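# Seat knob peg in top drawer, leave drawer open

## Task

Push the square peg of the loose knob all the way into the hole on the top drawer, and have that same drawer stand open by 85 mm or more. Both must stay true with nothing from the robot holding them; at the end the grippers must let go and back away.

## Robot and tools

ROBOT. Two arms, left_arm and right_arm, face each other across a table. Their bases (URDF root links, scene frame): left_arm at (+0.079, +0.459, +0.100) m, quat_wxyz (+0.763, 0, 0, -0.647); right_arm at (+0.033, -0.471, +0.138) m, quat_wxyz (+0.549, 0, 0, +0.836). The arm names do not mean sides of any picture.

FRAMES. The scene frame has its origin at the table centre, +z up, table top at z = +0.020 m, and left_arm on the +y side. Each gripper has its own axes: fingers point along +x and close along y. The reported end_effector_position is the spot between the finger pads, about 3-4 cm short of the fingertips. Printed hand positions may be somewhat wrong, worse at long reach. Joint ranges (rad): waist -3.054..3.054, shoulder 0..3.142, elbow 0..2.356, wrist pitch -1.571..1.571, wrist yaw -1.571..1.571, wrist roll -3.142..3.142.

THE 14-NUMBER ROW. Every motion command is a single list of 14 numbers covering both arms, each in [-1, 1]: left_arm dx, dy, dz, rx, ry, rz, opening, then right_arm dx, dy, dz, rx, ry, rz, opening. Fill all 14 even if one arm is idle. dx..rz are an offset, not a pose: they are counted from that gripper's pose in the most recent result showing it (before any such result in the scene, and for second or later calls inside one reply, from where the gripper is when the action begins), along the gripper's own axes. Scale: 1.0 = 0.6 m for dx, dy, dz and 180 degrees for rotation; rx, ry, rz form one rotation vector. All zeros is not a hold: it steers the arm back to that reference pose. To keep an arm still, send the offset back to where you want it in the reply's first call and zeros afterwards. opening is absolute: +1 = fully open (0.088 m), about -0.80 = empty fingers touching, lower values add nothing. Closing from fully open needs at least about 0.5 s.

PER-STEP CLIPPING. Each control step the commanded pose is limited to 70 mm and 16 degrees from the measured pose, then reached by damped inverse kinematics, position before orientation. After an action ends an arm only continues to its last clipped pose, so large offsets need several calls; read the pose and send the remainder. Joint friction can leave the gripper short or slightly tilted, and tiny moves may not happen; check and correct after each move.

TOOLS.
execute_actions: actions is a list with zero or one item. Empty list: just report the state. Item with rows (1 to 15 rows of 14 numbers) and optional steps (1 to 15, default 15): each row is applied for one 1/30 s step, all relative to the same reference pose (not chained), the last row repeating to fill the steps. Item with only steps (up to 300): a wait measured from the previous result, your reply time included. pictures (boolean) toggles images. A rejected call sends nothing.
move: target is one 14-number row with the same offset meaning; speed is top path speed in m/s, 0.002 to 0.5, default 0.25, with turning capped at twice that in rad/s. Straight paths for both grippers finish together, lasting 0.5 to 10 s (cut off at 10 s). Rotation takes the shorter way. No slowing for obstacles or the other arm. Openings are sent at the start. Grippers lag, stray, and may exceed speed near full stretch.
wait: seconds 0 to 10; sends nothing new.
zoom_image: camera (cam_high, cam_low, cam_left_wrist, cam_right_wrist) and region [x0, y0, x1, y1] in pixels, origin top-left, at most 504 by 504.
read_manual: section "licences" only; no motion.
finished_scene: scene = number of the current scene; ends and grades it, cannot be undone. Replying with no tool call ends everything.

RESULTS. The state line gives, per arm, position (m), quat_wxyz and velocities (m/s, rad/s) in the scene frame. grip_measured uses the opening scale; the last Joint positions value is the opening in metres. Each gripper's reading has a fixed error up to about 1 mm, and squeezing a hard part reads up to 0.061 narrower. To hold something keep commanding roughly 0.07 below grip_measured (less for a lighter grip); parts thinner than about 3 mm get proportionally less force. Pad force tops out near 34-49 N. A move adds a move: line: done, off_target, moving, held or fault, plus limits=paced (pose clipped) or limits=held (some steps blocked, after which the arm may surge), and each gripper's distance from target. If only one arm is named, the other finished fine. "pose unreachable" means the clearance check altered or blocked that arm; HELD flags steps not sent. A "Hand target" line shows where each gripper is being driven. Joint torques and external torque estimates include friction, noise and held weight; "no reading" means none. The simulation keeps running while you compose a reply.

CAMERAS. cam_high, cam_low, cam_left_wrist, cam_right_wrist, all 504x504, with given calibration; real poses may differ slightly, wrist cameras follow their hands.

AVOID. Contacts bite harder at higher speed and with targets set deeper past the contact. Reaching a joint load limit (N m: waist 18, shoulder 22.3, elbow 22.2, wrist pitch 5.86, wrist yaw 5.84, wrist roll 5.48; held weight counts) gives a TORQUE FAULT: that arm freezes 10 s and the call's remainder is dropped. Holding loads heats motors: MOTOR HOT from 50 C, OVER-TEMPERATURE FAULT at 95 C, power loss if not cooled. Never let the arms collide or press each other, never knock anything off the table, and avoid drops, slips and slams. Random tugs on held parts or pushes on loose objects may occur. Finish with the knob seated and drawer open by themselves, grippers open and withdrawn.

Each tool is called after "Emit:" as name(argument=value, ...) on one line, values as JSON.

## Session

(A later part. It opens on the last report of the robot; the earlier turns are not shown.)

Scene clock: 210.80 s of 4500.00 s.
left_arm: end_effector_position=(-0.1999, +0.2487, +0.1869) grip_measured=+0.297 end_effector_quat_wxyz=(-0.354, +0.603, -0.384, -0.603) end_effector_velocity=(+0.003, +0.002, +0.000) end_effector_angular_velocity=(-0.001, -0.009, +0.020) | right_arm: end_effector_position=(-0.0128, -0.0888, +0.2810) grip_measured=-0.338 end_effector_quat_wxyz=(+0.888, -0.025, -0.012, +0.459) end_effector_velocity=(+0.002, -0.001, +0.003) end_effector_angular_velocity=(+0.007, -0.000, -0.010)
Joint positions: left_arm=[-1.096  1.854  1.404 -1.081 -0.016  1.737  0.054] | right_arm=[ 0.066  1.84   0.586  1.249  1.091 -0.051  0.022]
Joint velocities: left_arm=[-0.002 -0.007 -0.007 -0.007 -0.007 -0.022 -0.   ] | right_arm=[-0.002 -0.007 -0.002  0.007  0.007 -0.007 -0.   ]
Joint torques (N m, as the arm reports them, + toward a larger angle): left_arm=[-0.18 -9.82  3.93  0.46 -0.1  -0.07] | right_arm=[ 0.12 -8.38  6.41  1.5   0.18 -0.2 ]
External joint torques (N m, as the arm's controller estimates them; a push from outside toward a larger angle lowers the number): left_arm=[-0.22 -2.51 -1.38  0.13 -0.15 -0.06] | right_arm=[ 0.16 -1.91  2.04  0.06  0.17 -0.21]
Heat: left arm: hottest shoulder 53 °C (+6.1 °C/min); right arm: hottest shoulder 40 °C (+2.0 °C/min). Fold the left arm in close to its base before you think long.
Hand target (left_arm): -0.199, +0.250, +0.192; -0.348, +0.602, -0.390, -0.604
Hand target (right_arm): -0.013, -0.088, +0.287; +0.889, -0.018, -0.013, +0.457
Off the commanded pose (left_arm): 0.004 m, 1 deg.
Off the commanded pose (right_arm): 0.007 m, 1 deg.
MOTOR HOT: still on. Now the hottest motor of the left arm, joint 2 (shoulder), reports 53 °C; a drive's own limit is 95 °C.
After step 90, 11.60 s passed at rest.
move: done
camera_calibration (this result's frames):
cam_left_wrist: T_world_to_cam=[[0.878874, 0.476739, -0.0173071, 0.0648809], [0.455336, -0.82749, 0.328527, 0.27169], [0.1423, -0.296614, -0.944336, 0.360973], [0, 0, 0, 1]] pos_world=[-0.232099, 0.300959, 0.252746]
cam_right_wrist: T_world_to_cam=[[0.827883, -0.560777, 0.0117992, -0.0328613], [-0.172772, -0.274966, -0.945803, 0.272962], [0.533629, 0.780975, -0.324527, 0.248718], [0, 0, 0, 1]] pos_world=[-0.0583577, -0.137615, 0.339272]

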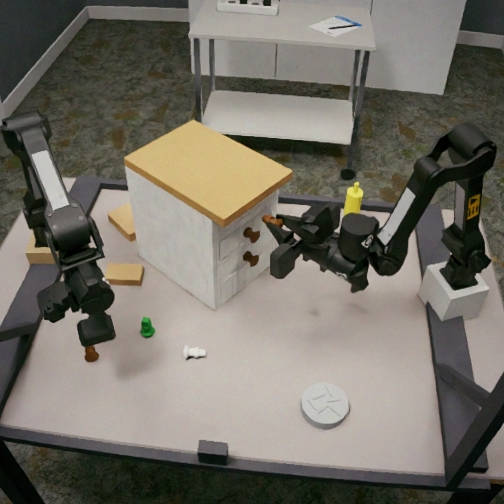

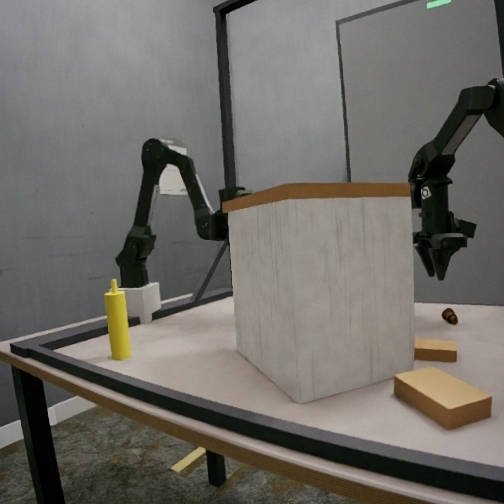

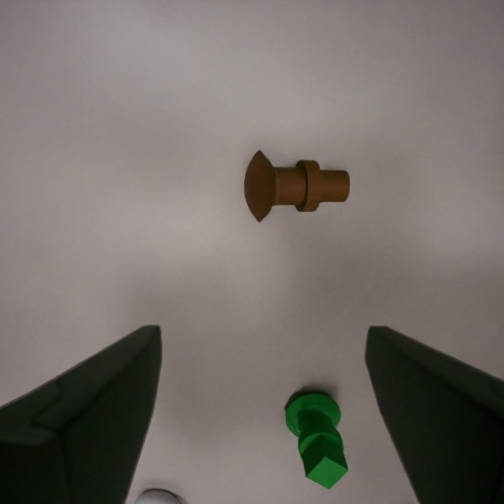

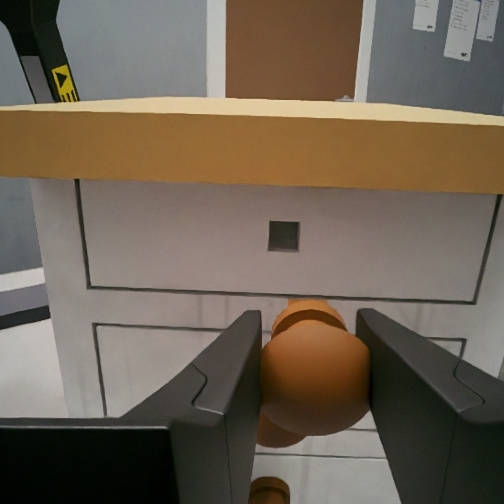

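Emit:
move(target=[0,-0.18,0.055,0,0,0,0.3,0.042,0.010,0.022,0,0,0,-0.42], speed=0.06)

Emit:
zoom_image(camera="cam_high", region=[220,180,340,280])

Scene clock: 221.53 s of 4500.00 s.
left_arm: end_effector_position=(-0.1210, +0.3251, +0.1814) grip_measured=+0.297 end_effector_quat_wxyz=(-0.355, +0.603, -0.382, -0.604) end_effector_velocity=(+0.004, +0.003, -0.000) end_effector_angular_velocity=(-0.002, -0.010, +0.000) | right_arm: end_effector_position=(-0.0034, -0.0670, +0.2906) grip_measured=-0.338 end_effector_quat_wxyz=(+0.888, -0.030, -0.011, +0.458) end_effector_velocity=(-0.002, +0.002, +0.003) end_effector_angular_velocity=(+0.015, +0.011, +0.019)
Joint positions: left_arm=[-1.155  1.455  0.947 -1.028 -0.016  1.677  0.054] | right_arm=[ 0.007  1.839  0.663  1.163  1.034 -0.051  0.022]
Joint velocities: left_arm=[-0.007 -0.012 -0.012 -0.007 -0.007 -0.007 -0.   ] | right_arm=[-0.002 -0.002  0.002  0.007 -0.022  0.007  0.   ]
Joint torques (N m, as the arm reports them, + toward a larger angle): left_arm=[-0.31 -6.07  4.03  0.11 -0.04 -0.04] | right_arm=[-0.28 -7.61  7.13  1.56 -0.1   0.01]
External joint torques (N m, as the arm's controller estimates them; a push from outside toward a larger angle lowers the number): left_arm=[-0.28 -1.66 -1.22 -0.22 -0.08 -0.04] | right_arm=[-0.29 -0.78  2.34  0.08 -0.11 -0.01]
Heat: left arm: hottest shoulder 51 °C (+1.0 °C/min); right arm: hottest shoulder 40 °C (+2.0 °C/min). Fold the left arm in close to its base before you think long.
Hand target (left_arm): -0.119, +0.327, +0.182; -0.354, +0.603, -0.384, -0.603
Hand target (right_arm): -0.004, -0.064, +0.294; +0.888, -0.025, -0.012, +0.459
Off the commanded pose (left_arm): 0.003 m, 0 deg.
Off the commanded pose (right_arm): 0.004 m, 1 deg.
MOTOR HOT: still on. Now the hottest motor of the left arm, joint 2 (shoulder), reports 51 °C; a drive's own limit is 95 °C.
After step 90, 5.47 s passed at rest.
move: done
camera_calibration (this result's frames):
cam_left_wrist: T_world_to_cam=[[0.878383, 0.477765, -0.0135711, -0.0420601], [0.455593, -0.828359, 0.32597, 0.301604], [0.144495, -0.292509, -0.945283, 0.3663], [0, 0, 0, 1]] pos_world=[-0.153392, 0.377078, 0.247373]
cam_right_wrist: T_world_to_cam=[[0.826323, -0.562848, 0.0198175, -0.0309818], [-0.169944, -0.282734, -0.944024, 0.288579], [0.536945, 0.7767, -0.329282, 0.230969], [0, 0, 0, 1]] pos_world=[-0.0493748, -0.115241, 0.349093]

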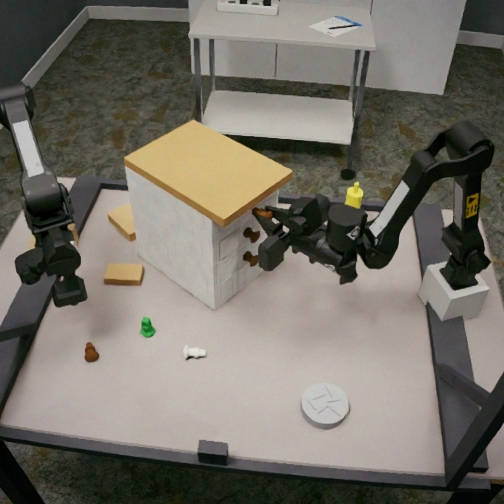

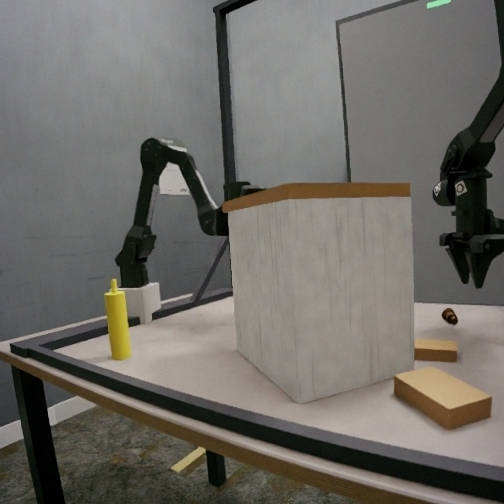

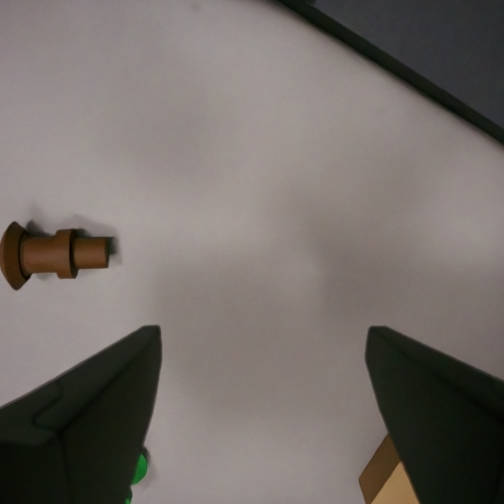

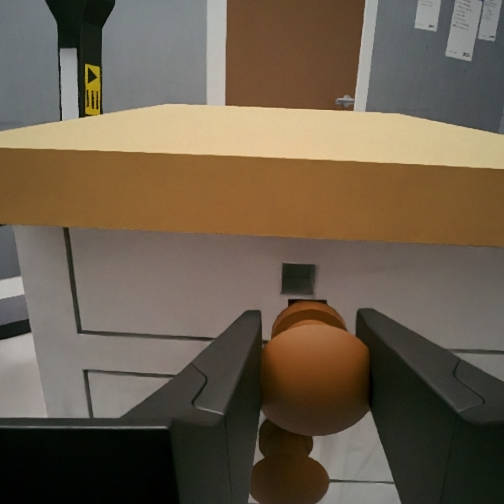

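Region (220, 180, 340, 280) of cam_high's 504x504 image, scaled by 4.200, with more detail than that image has.

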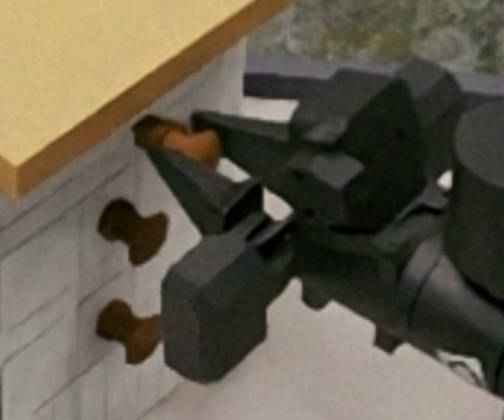

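Emit:
execute_actions(actions=[])

Scene clock: 234.90 s of 4500.00 s.
left_arm: end_effector_position=(-0.1208, +0.3254, +0.1814) grip_measured=+0.297 end_effector_quat_wxyz=(-0.355, +0.603, -0.382, -0.604) end_effector_velocity=(+0.002, +0.001, -0.000) end_effector_angular_velocity=(-0.002, -0.010, -0.010) | right_arm: end_effector_position=(-0.0035, -0.0670, +0.2905) grip_measured=-0.338 end_effector_quat_wxyz=(+0.888, -0.030, -0.011, +0.458) end_effector_velocity=(+0.002, -0.001, -0.001) end_effector_angular_velocity=(-0.011, -0.009, -0.010)
Joint positions: left_arm=[-1.156  1.454  0.946 -1.028 -0.016  1.676  0.054] | right_arm=[ 0.007  1.839  0.663  1.163  1.034 -0.051  0.022]
Joint velocities: left_arm=[-0.002 -0.002 -0.002 -0.007 -0.007  0.007 -0.   ] | right_arm=[-0.002 -0.002 -0.002 -0.007  0.007 -0.007 -0.   ]
Joint torques (N m, as the arm reports them, + toward a larger angle): left_arm=[-0.34 -6.18  3.99  0.15 -0.04 -0.07] | right_arm=[-0.25 -7.58  7.11  1.54 -0.17  0.  ]
External joint torques (N m, as the arm's controller estimates them; a push from outside toward a larger angle lowers the number): left_arm=[-0.37 -1.77 -1.26 -0.18 -0.08 -0.07] | right_arm=[-0.24 -0.84  2.4   0.09 -0.18 -0.01]
Heat: left arm: hottest shoulder 48 °C (-1.0 °C/min); right arm: hottest shoulder 39 °C (+1.0 °C/min). Fold the left arm in close to its base before you think long.
Hand target (left_arm): -0.119, +0.327, +0.182; -0.354, +0.603, -0.384, -0.603
Hand target (right_arm): -0.004, -0.064, +0.294; +0.888, -0.025, -0.012, +0.459
Off the commanded pose (left_arm): 0.003 m, 0 deg.
Off the commanded pose (right_arm): 0.004 m, 1 deg.
MOTOR HOT: still on. Now the hottest motor of the left arm, joint 2 (shoulder), reports 48 °C; a drive's own limit is 95 °C.
Steps of this call (steps 1 to 90: nothing new was sent; then 10.37 s passed at rest). Readings (end_effector_position):
1: left_arm (-0.1209, +0.3252, +0.1814) | right_arm (-0.0034, -0.0670, +0.2906)
2: left_arm (-0.1209, +0.3253, +0.1814) | right_arm (-0.0035, -0.0670, +0.2906)
4: left_arm (-0.1208, +0.3253, +0.1814) | right_arm (-0.0035, -0.0670, +0.2906)
8: left_arm (-0.1208, +0.3254, +0.1814) | right_arm (-0.0035, -0.0670, +0.2906)
90: the state above
camera_calibration (this result's frames):
cam_left_wrist: T_world_to_cam=[[0.878383, 0.477765, -0.0135781, -0.04235], [0.455597, -0.828362, 0.325957, 0.301727], [0.144483, -0.292501, -0.945287, 0.366306], [0, 0, 0, 1]] pos_world=[-0.153191, 0.377318, 0.247339]
cam_right_wrist: T_world_to_cam=[[0.826534, -0.562526, 0.0201382, -0.0309949], [-0.169695, -0.28313, -0.94395, 0.28848], [0.536698, 0.776789, -0.329475, 0.231012], [0, 0, 0, 1]] pos_world=[-0.0494116, -0.115205, 0.349048]

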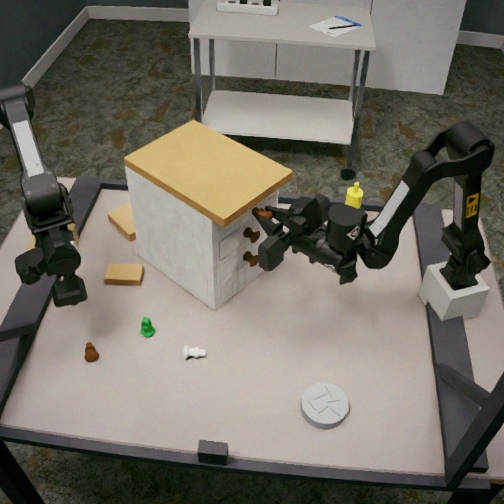

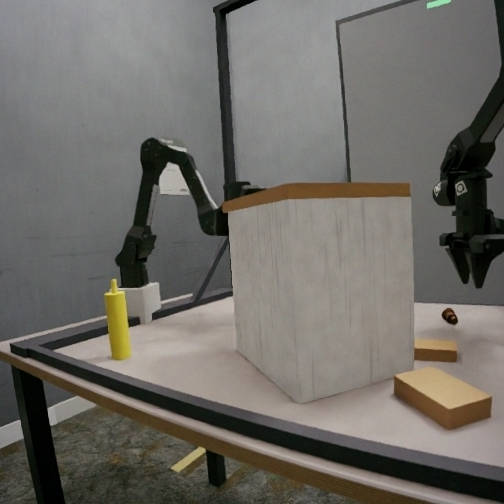

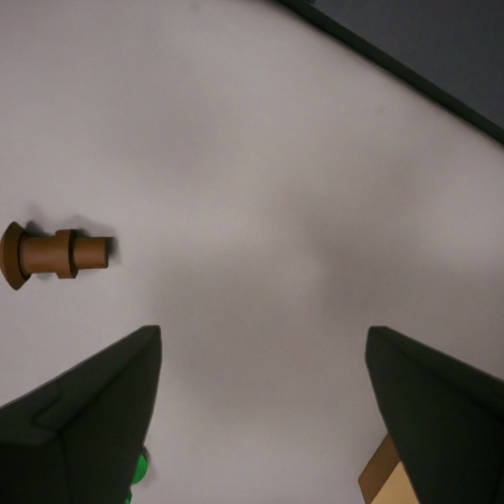

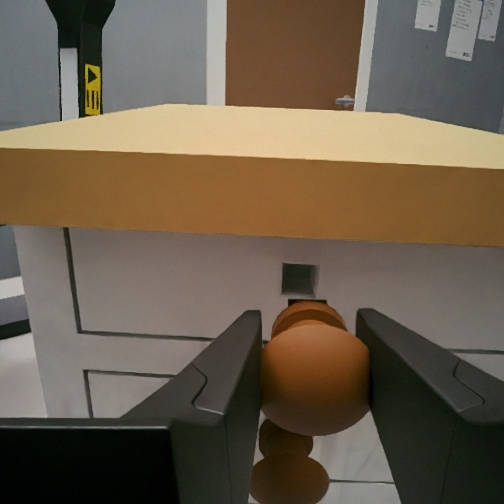

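Emit:
zoom_image(camera="cam_high", region=[210, 180, 330, 280])

Emit:
zoom_image(camera="cam_right_wrist", region=[240, 240, 400, 400])

Region (210, 180, 330, 280) of cam_high's 504x504 image, scaled by 4.200, with more detail than that image has.

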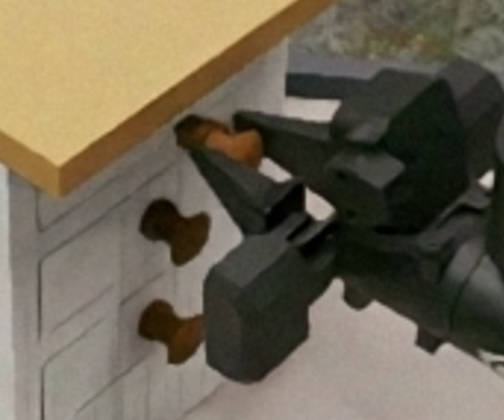

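Region (240, 240, 400, 400) of cam_right_wrist's 504x504 image, scaled by 3.150, with more detail than that image has.

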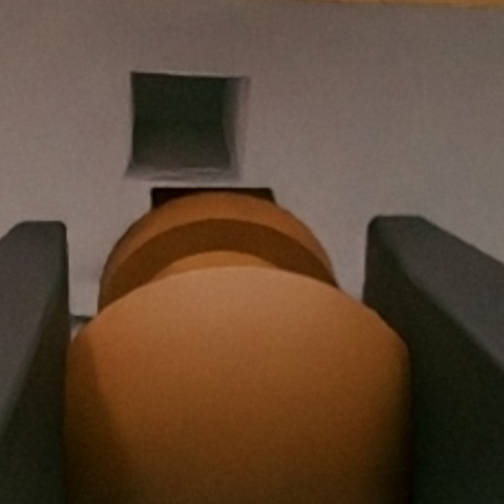

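Emit:
move(target=[0,0,0,0,0,0,0.3, 0.028,0.0,0.008,0,0,0,-0.42], speed=0.03)

Emit:
zoom_image(camera="cam_right_wrist", region=[240, 240, 400, 400])

Scene clock: 247.63 s of 4500.00 s.
left_arm: end_effector_position=(-0.1208, +0.3254, +0.1814) grip_measured=+0.297 end_effector_quat_wxyz=(-0.355, +0.603, -0.382, -0.604) end_effector_velocity=(+0.001, +0.000, +0.001) end_effector_angular_velocity=(-0.005, -0.006, +0.005) | right_arm: end_effector_position=(+0.0064, -0.0565, +0.2954) grip_measured=-0.338 end_effector_quat_wxyz=(+0.889, -0.029, -0.011, +0.457) end_effector_velocity=(-0.002, +0.002, +0.005) end_effector_angular_velocity=(+0.012, +0.001, +0.020)
Joint positions: left_arm=[-1.156  1.454  0.946 -1.028 -0.016  1.676  0.054] | right_arm=[-0.034  1.839  0.694  1.132  0.996 -0.051  0.022]
Joint velocities: left_arm=[-0.002 -0.002  0.002 -0.007 -0.007 -0.007 -0.   ] | right_arm=[-0.002 -0.007  0.002  0.007 -0.022 -0.007 -0.   ]
Joint torques (N m, as the arm reports them, + toward a larger angle): left_arm=[-0.11 -4.58  4.86  0.26  0.03  0.03] | right_arm=[-0.29 -6.49  7.26  1.54 -0.18 -0.02]
External joint torques (N m, as the arm's controller estimates them; a push from outside toward a larger angle lowers the number): left_arm=[-0.11 -0.16 -0.41 -0.07 -0.02  0.03] | right_arm=[-0.32  0.52  2.33  0.04 -0.19 -0.04]
Heat: left arm: hottest shoulder 46 °C (-3.0 °C/min); right arm: hottest shoulder 39 °C (+1.0 °C/min).
Hand target (left_arm): -0.121, +0.325, +0.181; -0.355, +0.603, -0.382, -0.604
Hand target (right_arm): +0.006, -0.053, +0.295; +0.889, -0.029, -0.011, +0.458
Off the commanded pose (left_arm): 0.000 m, 0 deg.
Off the commanded pose (right_arm): 0.003 m, 0 deg.
MOTOR HOT: cleared. Now the hottest motor of the left arm, joint 2 (shoulder), reports 46 °C.
After step 90, 8.87 s passed at rest.
move: done
camera_calibration (this result's frames):
cam_left_wrist: T_world_to_cam=[[0.878383, 0.477765, -0.0135781, -0.04235], [0.455597, -0.828362, 0.325957, 0.301727], [0.144483, -0.292501, -0.945287, 0.366306], [0, 0, 0, 1]] pos_world=[-0.153191, 0.377318, 0.247339]
cam_right_wrist: T_world_to_cam=[[0.824827, -0.565059, 0.01921, -0.033212], [-0.171297, -0.282137, -0.943958, 0.297744], [0.538811, 0.775311, -0.329507, 0.219062], [0, 0, 0, 1]] pos_world=[-0.0396361, -0.104603, 0.353878]

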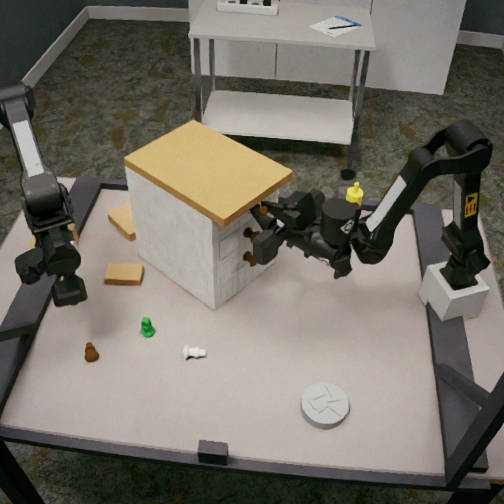

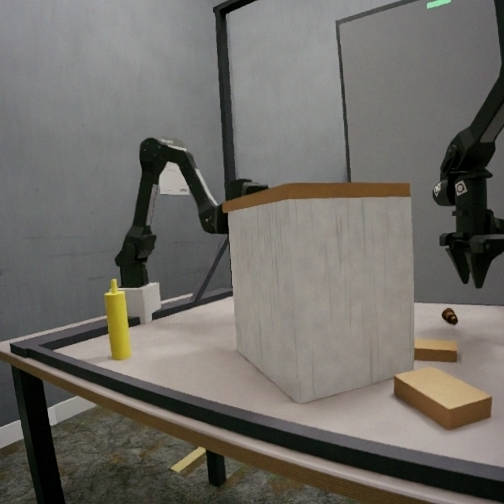

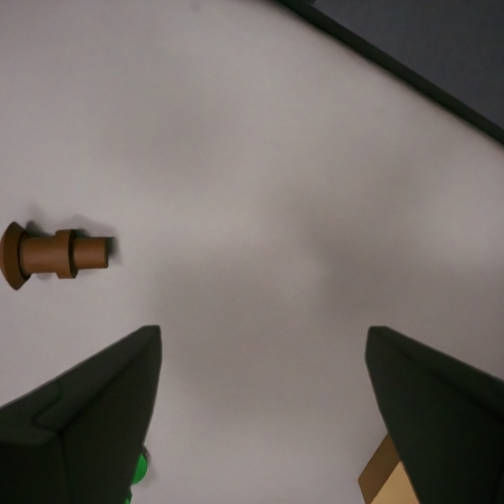

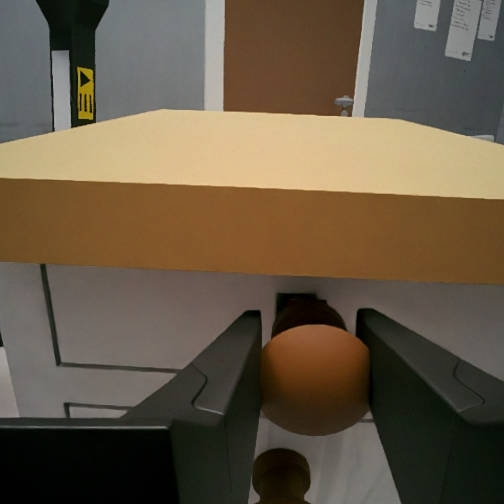

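Region (240, 240, 400, 400) of cam_right_wrist's 504x504 image, scaled by 3.150, with more detail than that image has.

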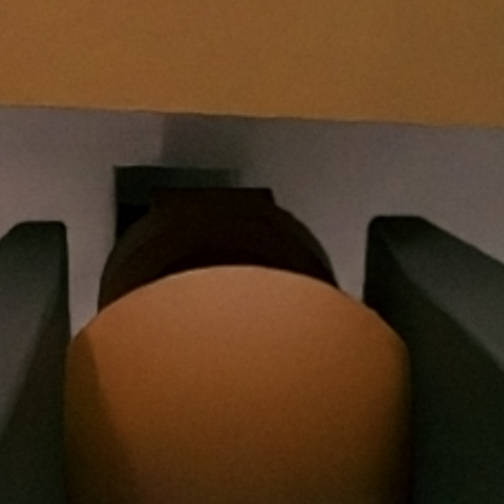

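Emit:
move(target=[0,0,0,0,0,0,0.3, -0.012,0.010,0.004,0,0,0,-0.42], speed=0.03)

Emit:
zoom_image(camera="cam_right_wrist", region=[240, 240, 400, 400])

Scene clock: 253.03 s of 4500.00 s.
left_arm: end_effector_position=(-0.1208, +0.3254, +0.1814) grip_measured=+0.297 end_effector_quat_wxyz=(-0.355, +0.603, -0.382, -0.604) end_effector_velocity=(+0.002, +0.001, -0.001) end_effector_angular_velocity=(+0.001, -0.014, +0.005) | right_arm: end_effector_position=(-0.0015, -0.0592, +0.2940) grip_measured=-0.338 end_effector_quat_wxyz=(+0.888, -0.034, -0.011, +0.458) end_effector_velocity=(+0.002, -0.001, -0.003) end_effector_angular_velocity=(-0.033, -0.027, -0.010)
Joint positions: left_arm=[-1.156  1.454  0.946 -1.028 -0.016  1.676  0.054] | right_arm=[-0.008  1.839  0.694  1.122  1.018 -0.051  0.022]
Joint velocities: left_arm=[-0.002  0.002 -0.002 -0.007 -0.007 -0.007 -0.   ] | right_arm=[-0.002 -0.002 -0.002 -0.022  0.007 -0.022  0.   ]
Joint torques (N m, as the arm reports them, + toward a larger angle): left_arm=[ 0.04 -4.61  4.77  0.26  0.04  0.  ] | right_arm=[ 0.24 -8.16  6.76  1.54  0.18  0.01]
External joint torques (N m, as the arm's controller estimates them; a push from outside toward a larger angle lowers the number): left_arm=[ 0.05 -0.23 -0.46 -0.06  0.    0.  ] | right_arm=[ 0.27 -1.27  1.91  0.08  0.16  0.  ]
Heat: left arm: hottest shoulder 45 °C (-5.0 °C/min); right arm: hottest shoulder 39 °C (+1.0 °C/min).
Hand target (left_arm): -0.121, +0.325, +0.181; -0.355, +0.603, -0.382, -0.604
Hand target (right_arm): -0.003, -0.059, +0.297; +0.889, -0.030, -0.011, +0.457
Off the commanded pose (left_arm): 0.000 m, 0 deg.
Off the commanded pose (right_arm): 0.004 m, 1 deg.
After step 90, 1.67 s passed at rest.
move: done
camera_calibration (this result's frames):
cam_left_wrist: T_world_to_cam=[[0.878383, 0.477765, -0.0135781, -0.04235], [0.455597, -0.828362, 0.325957, 0.301727], [0.144483, -0.292501, -0.945287, 0.366306], [0, 0, 0, 1]] pos_world=[-0.153191, 0.377318, 0.247339]
cam_right_wrist: T_world_to_cam=[[0.826457, -0.562334, 0.0273863, -0.0304442], [-0.166669, -0.290835, -0.942144, 0.29334], [0.537765, 0.774077, -0.334087, 0.22631], [0, 0, 0, 1]] pos_world=[-0.0476501, -0.106988, 0.35281]

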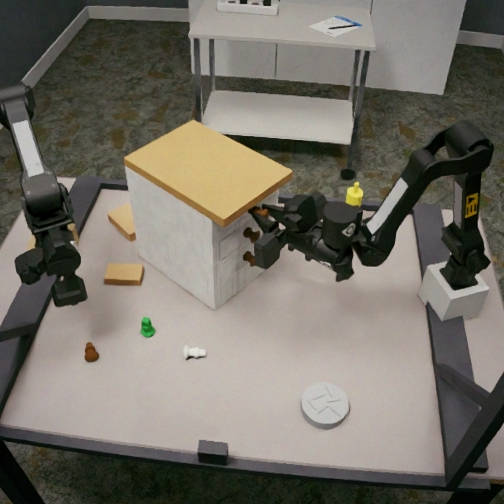

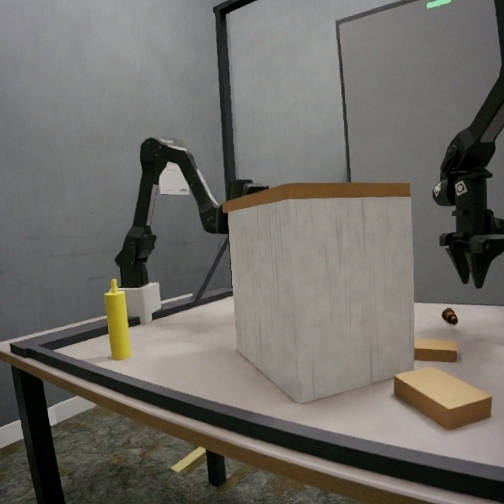

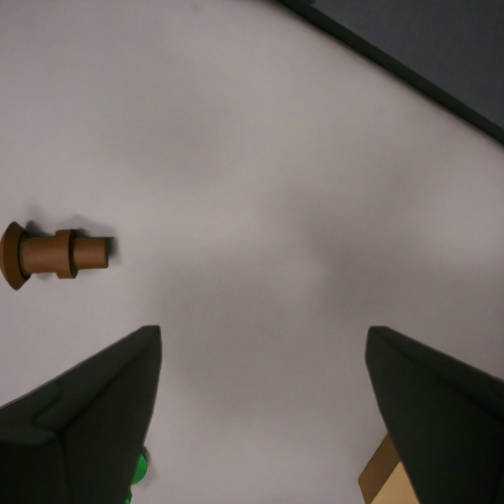

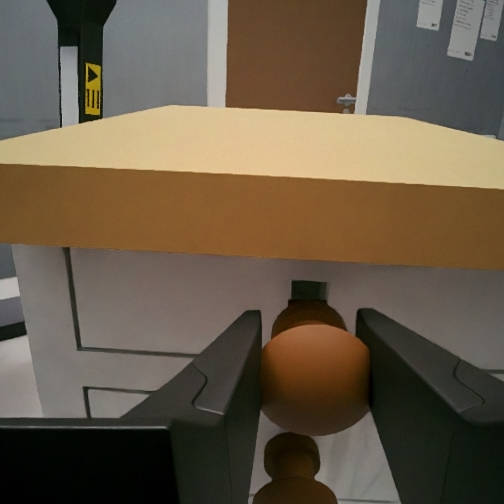

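Region (240, 240, 400, 400) of cam_right_wrist's 504x504 image, scaled by 3.150, with more detail than that image has.

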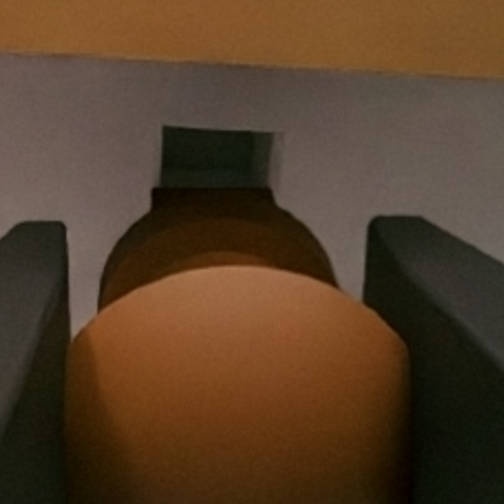

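Emit:
move(target=[0,0,0,0,0,0,0.3, 0.017,-0.002,0.002,0,0,0,-0.42], speed=0.02)

Emit:
zoom_image(camera="cam_right_wrist", region=[240, 240, 400, 400])

Scene clock: 259.07 s of 4500.00 s.
left_arm: end_effector_position=(-0.1208, +0.3254, +0.1814) grip_measured=+0.297 end_effector_quat_wxyz=(-0.355, +0.603, -0.382, -0.604) end_effector_velocity=(-0.000, +0.002, +0.000) end_effector_angular_velocity=(+0.010, -0.002, -0.010) | right_arm: end_effector_position=(+0.0055, -0.0550, +0.2954) grip_measured=-0.338 end_effector_quat_wxyz=(+0.889, -0.034, -0.011, +0.457) end_effector_velocity=(-0.000, +0.001, -0.003) end_effector_angular_velocity=(-0.016, -0.002, +0.005)
Joint positions: left_arm=[-1.156  1.454  0.946 -1.028 -0.016  1.676  0.054] | right_arm=[-0.034  1.839  0.703  1.114  0.996 -0.051  0.022]
Joint velocities: left_arm=[-0.002  0.002  0.002 -0.007  0.007  0.007  0.   ] | right_arm=[-0.002  0.002  0.002 -0.022 -0.007  0.007 -0.   ]
Joint torques (N m, as the arm reports them, + toward a larger angle): left_arm=[-0.05 -4.46  4.77  0.27  0.05 -0.01] | right_arm=[-0.2  -6.51  7.34  1.56 -0.19 -0.03]
External joint torques (N m, as the arm's controller estimates them; a push from outside toward a larger angle lowers the number): left_arm=[-0.04 -0.07 -0.49 -0.06  0.   -0.01] | right_arm=[-0.23  0.44  2.41  0.08 -0.2  -0.05]
Heat: left arm: hottest shoulder 44 °C (-7.0 °C/min); right arm: hottest shoulder 39 °C (+0.0 °C/min).
Hand target (left_arm): -0.121, +0.325, +0.181; -0.355, +0.603, -0.382, -0.604
Hand target (right_arm): +0.005, -0.052, +0.295; +0.888, -0.034, -0.011, +0.458
Off the commanded pose (left_arm): 0.000 m, 0 deg.
Off the commanded pose (right_arm): 0.003 m, 0 deg.
After step 90, 2.27 s passed at rest.
move: done
camera_calibration (this result's frames):
cam_left_wrist: T_world_to_cam=[[0.878383, 0.477765, -0.0135781, -0.04235], [0.455597, -0.828362, 0.325957, 0.301727], [0.144483, -0.292501, -0.945287, 0.366306], [0, 0, 0, 1]] pos_world=[-0.153191, 0.377318, 0.247339]
cam_right_wrist: T_world_to_cam=[[0.824966, -0.564548, 0.0267861, -0.0338156], [-0.168028, -0.290237, -0.942088, 0.297015], [0.539628, 0.772689, -0.334295, 0.219619], [0, 0, 0, 1]] pos_world=[-0.040709, -0.102583, 0.354137]

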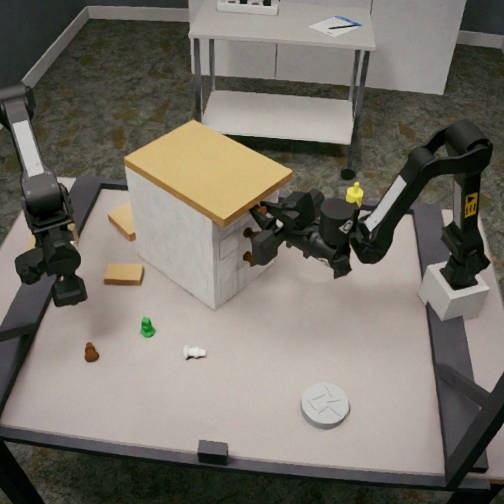

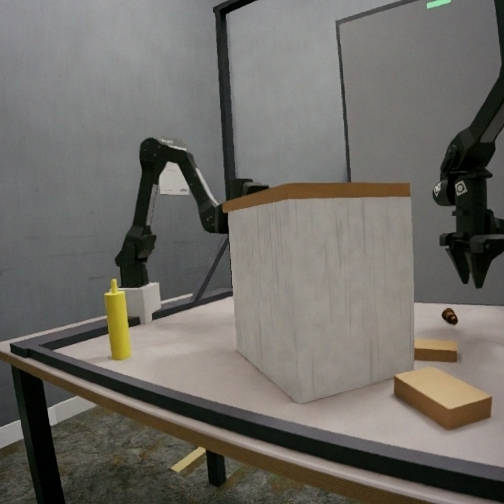

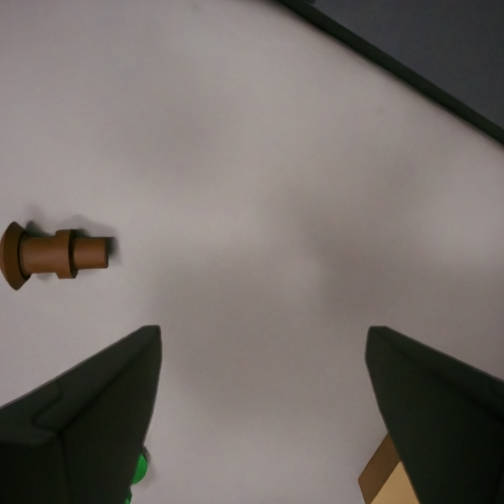

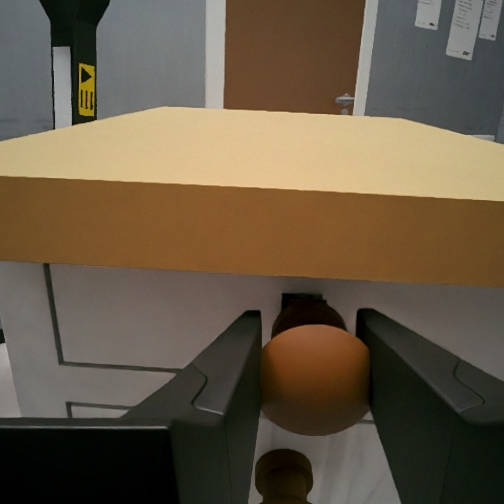

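Region (240, 240, 400, 400) of cam_right_wrist's 504x504 image, scaled by 3.150, with more detail than that image has.

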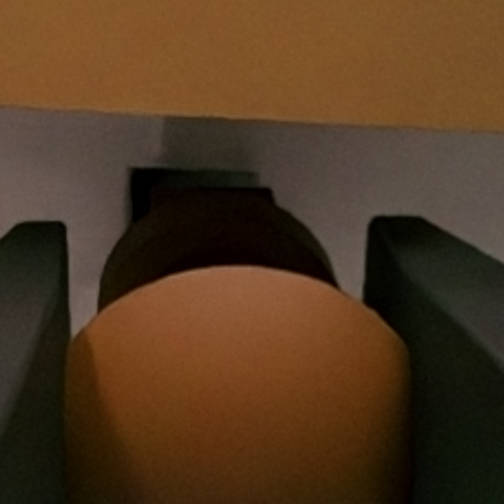

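Emit:
move(target=[0,0,0,0,0,0,0.3, 0.006,0.006,0.001,0,0,0,-0.42], speed=0.01)

Emit:
zoom_image(camera="cam_right_wrist", region=[240, 240, 400, 400])

Scene clock: 264.80 s of 4500.00 s.
left_arm: end_effector_position=(-0.1208, +0.3254, +0.1814) grip_measured=+0.297 end_effector_quat_wxyz=(-0.355, +0.603, -0.382, -0.604) end_effector_velocity=(+0.002, +0.001, +0.001) end_effector_angular_velocity=(-0.005, -0.006, +0.005) | right_arm: end_effector_position=(+0.0049, -0.0530, +0.2962) grip_measured=-0.338 end_effector_quat_wxyz=(+0.889, -0.034, -0.011, +0.457) end_effector_velocity=(-0.002, +0.002, -0.005) end_effector_angular_velocity=(-0.029, -0.015, +0.020)
Joint positions: left_arm=[-1.156  1.454  0.946 -1.028 -0.016  1.676  0.054] | right_arm=[-0.034  1.843  0.712  1.108  0.995 -0.051  0.022]
Joint velocities: left_arm=[-0.002 -0.007 -0.002 -0.007 -0.007 -0.007 -0.   ] | right_arm=[-0.002  0.002 -0.002 -0.022 -0.022 -0.007 -0.   ]
Joint torques (N m, as the arm reports them, + toward a larger angle): left_arm=[-0.15 -4.68  4.72  0.21  0.06 -0.03] | right_arm=[-0.17 -6.55  7.41  1.6  -0.06  0.  ]
External joint torques (N m, as the arm's controller estimates them; a push from outside toward a larger angle lowers the number): left_arm=[-0.14 -0.25 -0.54 -0.11  0.01 -0.03] | right_arm=[-0.14  0.38  2.51  0.15 -0.07 -0.01]
Heat: left arm: hottest shoulder 43 °C (-9.0 °C/min); right arm: hottest shoulder 39 °C (+0.0 °C/min).
Hand target (left_arm): -0.121, +0.325, +0.181; -0.355, +0.603, -0.382, -0.604
Hand target (right_arm): +0.005, -0.050, +0.295; +0.889, -0.034, -0.010, +0.457
Off the commanded pose (left_arm): 0.000 m, 0 deg.
Off the commanded pose (right_arm): 0.003 m, 0 deg.
After step 90, 2.00 s passed at rest.
move: done
camera_calibration (this result's frames):
cam_left_wrist: T_world_to_cam=[[0.878383, 0.477765, -0.0135781, -0.04235], [0.455597, -0.828362, 0.325957, 0.301727], [0.144483, -0.292501, -0.945287, 0.366306], [0, 0, 0, 1]] pos_world=[-0.153191, 0.377318, 0.247339]
cam_right_wrist: T_world_to_cam=[[0.825185, -0.564243, 0.0264611, -0.0321009], [-0.168064, -0.289972, -0.942163, 0.298256], [0.539281, 0.773011, -0.334109, 0.218724], [0, 0, 0, 1]] pos_world=[-0.0413387, -0.100703, 0.354932]

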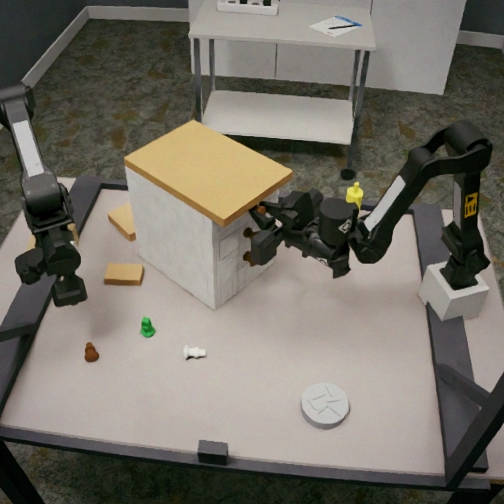

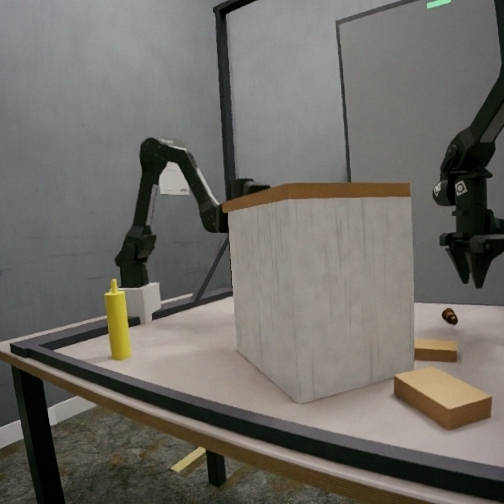

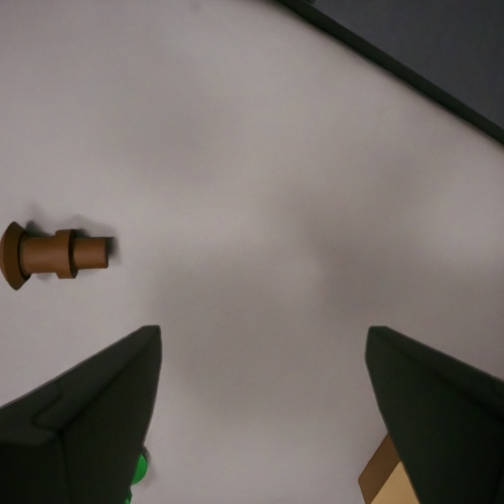

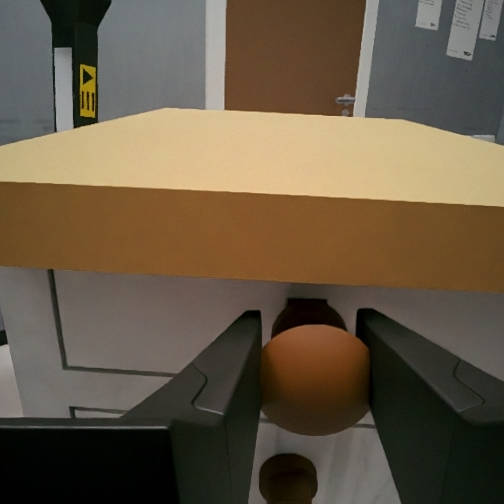

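Region (240, 240, 400, 400) of cam_right_wrist's 504x504 image, scaled by 3.150, with more detail than that image has.

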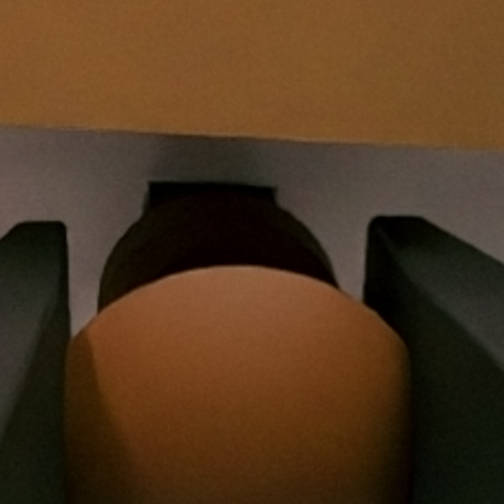

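Emit:
move(target=[0,0,0,0,0,0,0.3, 0.014,0.004,-0.003,0,0,0,-0.42], speed=0.01)

Emit:
zoom_image(camera="cam_right_wrist", region=[240, 240, 400, 400])

Scene clock: 270.47 s of 4500.00 s.
left_arm: end_effector_position=(-0.1208, +0.3254, +0.1814) grip_measured=+0.297 end_effector_quat_wxyz=(-0.355, +0.603, -0.382, -0.604) end_effector_velocity=(+0.002, +0.001, -0.001) end_effector_angular_velocity=(+0.001, -0.014, +0.005) | right_arm: end_effector_position=(+0.0069, -0.0491, +0.2953) grip_measured=-0.338 end_effector_quat_wxyz=(+0.889, -0.033, -0.010, +0.456) end_effector_velocity=(+0.001, +0.001, -0.002) end_effector_angular_velocity=(-0.029, -0.024, -0.010)
Joint positions: left_arm=[-1.156  1.454  0.946 -1.028 -0.016  1.676  0.054] | right_arm=[-0.044  1.855  0.724  1.11   0.987 -0.051  0.022]
Joint velocities: left_arm=[-0.002  0.002 -0.002 -0.007 -0.007 -0.007 -0.   ] | right_arm=[-0.002  0.002  0.007 -0.022  0.007 -0.022 -0.   ]
Joint torques (N m, as the arm reports them, + toward a larger angle): left_arm=[-0.03 -4.44  4.84  0.24  0.   -0.03] | right_arm=[-0.72 -6.09  7.62  1.73 -0.27 -0.03]
External joint torques (N m, as the arm's controller estimates them; a push from outside toward a larger angle lowers the number): left_arm=[-0.03 -0.06 -0.41 -0.09 -0.05 -0.03] | right_arm=[-0.71  1.01  2.67  0.25 -0.28 -0.04]
Heat: left arm: hottest shoulder 43 °C (-10.1 °C/min); right arm: hottest shoulder 39 °C (-1.0 °C/min).
Hand target (left_arm): -0.121, +0.325, +0.181; -0.355, +0.603, -0.382, -0.604
Hand target (right_arm): +0.008, -0.045, +0.294; +0.889, -0.034, -0.010, +0.457
Off the commanded pose (left_arm): 0.000 m, 0 deg.
Off the commanded pose (right_arm): 0.005 m, 0 deg.
After step 90, 1.57 s passed at rest.
move: done
camera_calibration (this result's frames):
cam_left_wrist: T_world_to_cam=[[0.878383, 0.477765, -0.0135781, -0.04235], [0.455597, -0.828362, 0.325957, 0.301727], [0.144483, -0.292501, -0.945287, 0.366306], [0, 0, 0, 1]] pos_world=[-0.153191, 0.377318, 0.247339]
cam_right_wrist: T_world_to_cam=[[0.824337, -0.565529, 0.0254154, -0.0312733], [-0.169054, -0.28877, -0.942355, 0.299077], [0.540268, 0.772521, -0.333649, 0.214168], [0, 0, 0, 1]] pos_world=[-0.0393682, -0.0967708, 0.354088]

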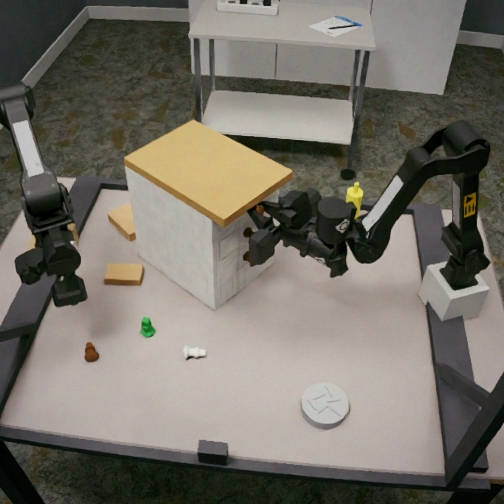

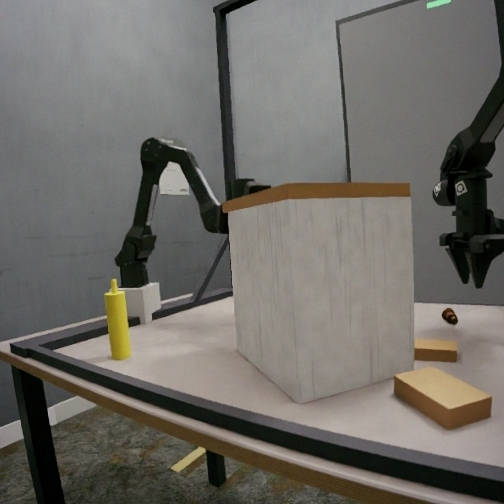

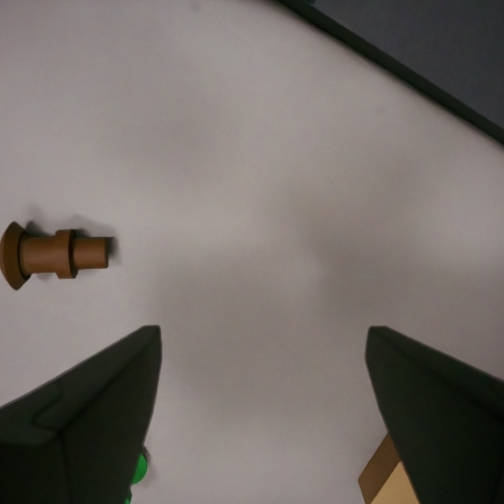

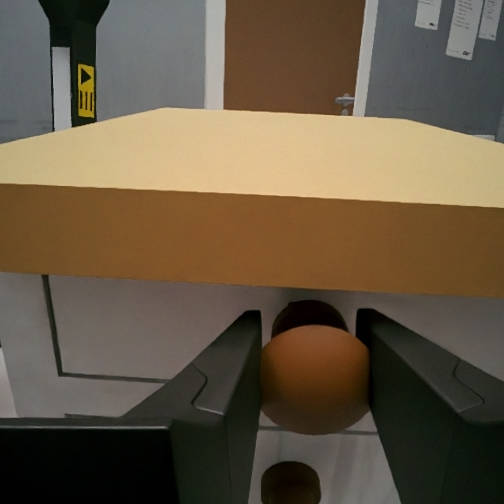

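Region (240, 240, 400, 400) of cam_right_wrist's 504x504 image, scaled by 3.150, with more detail than that image has.

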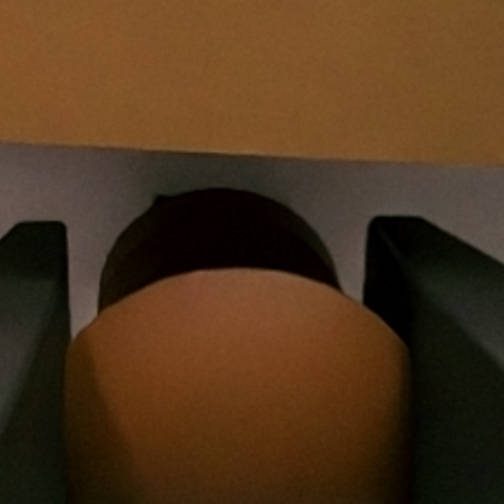

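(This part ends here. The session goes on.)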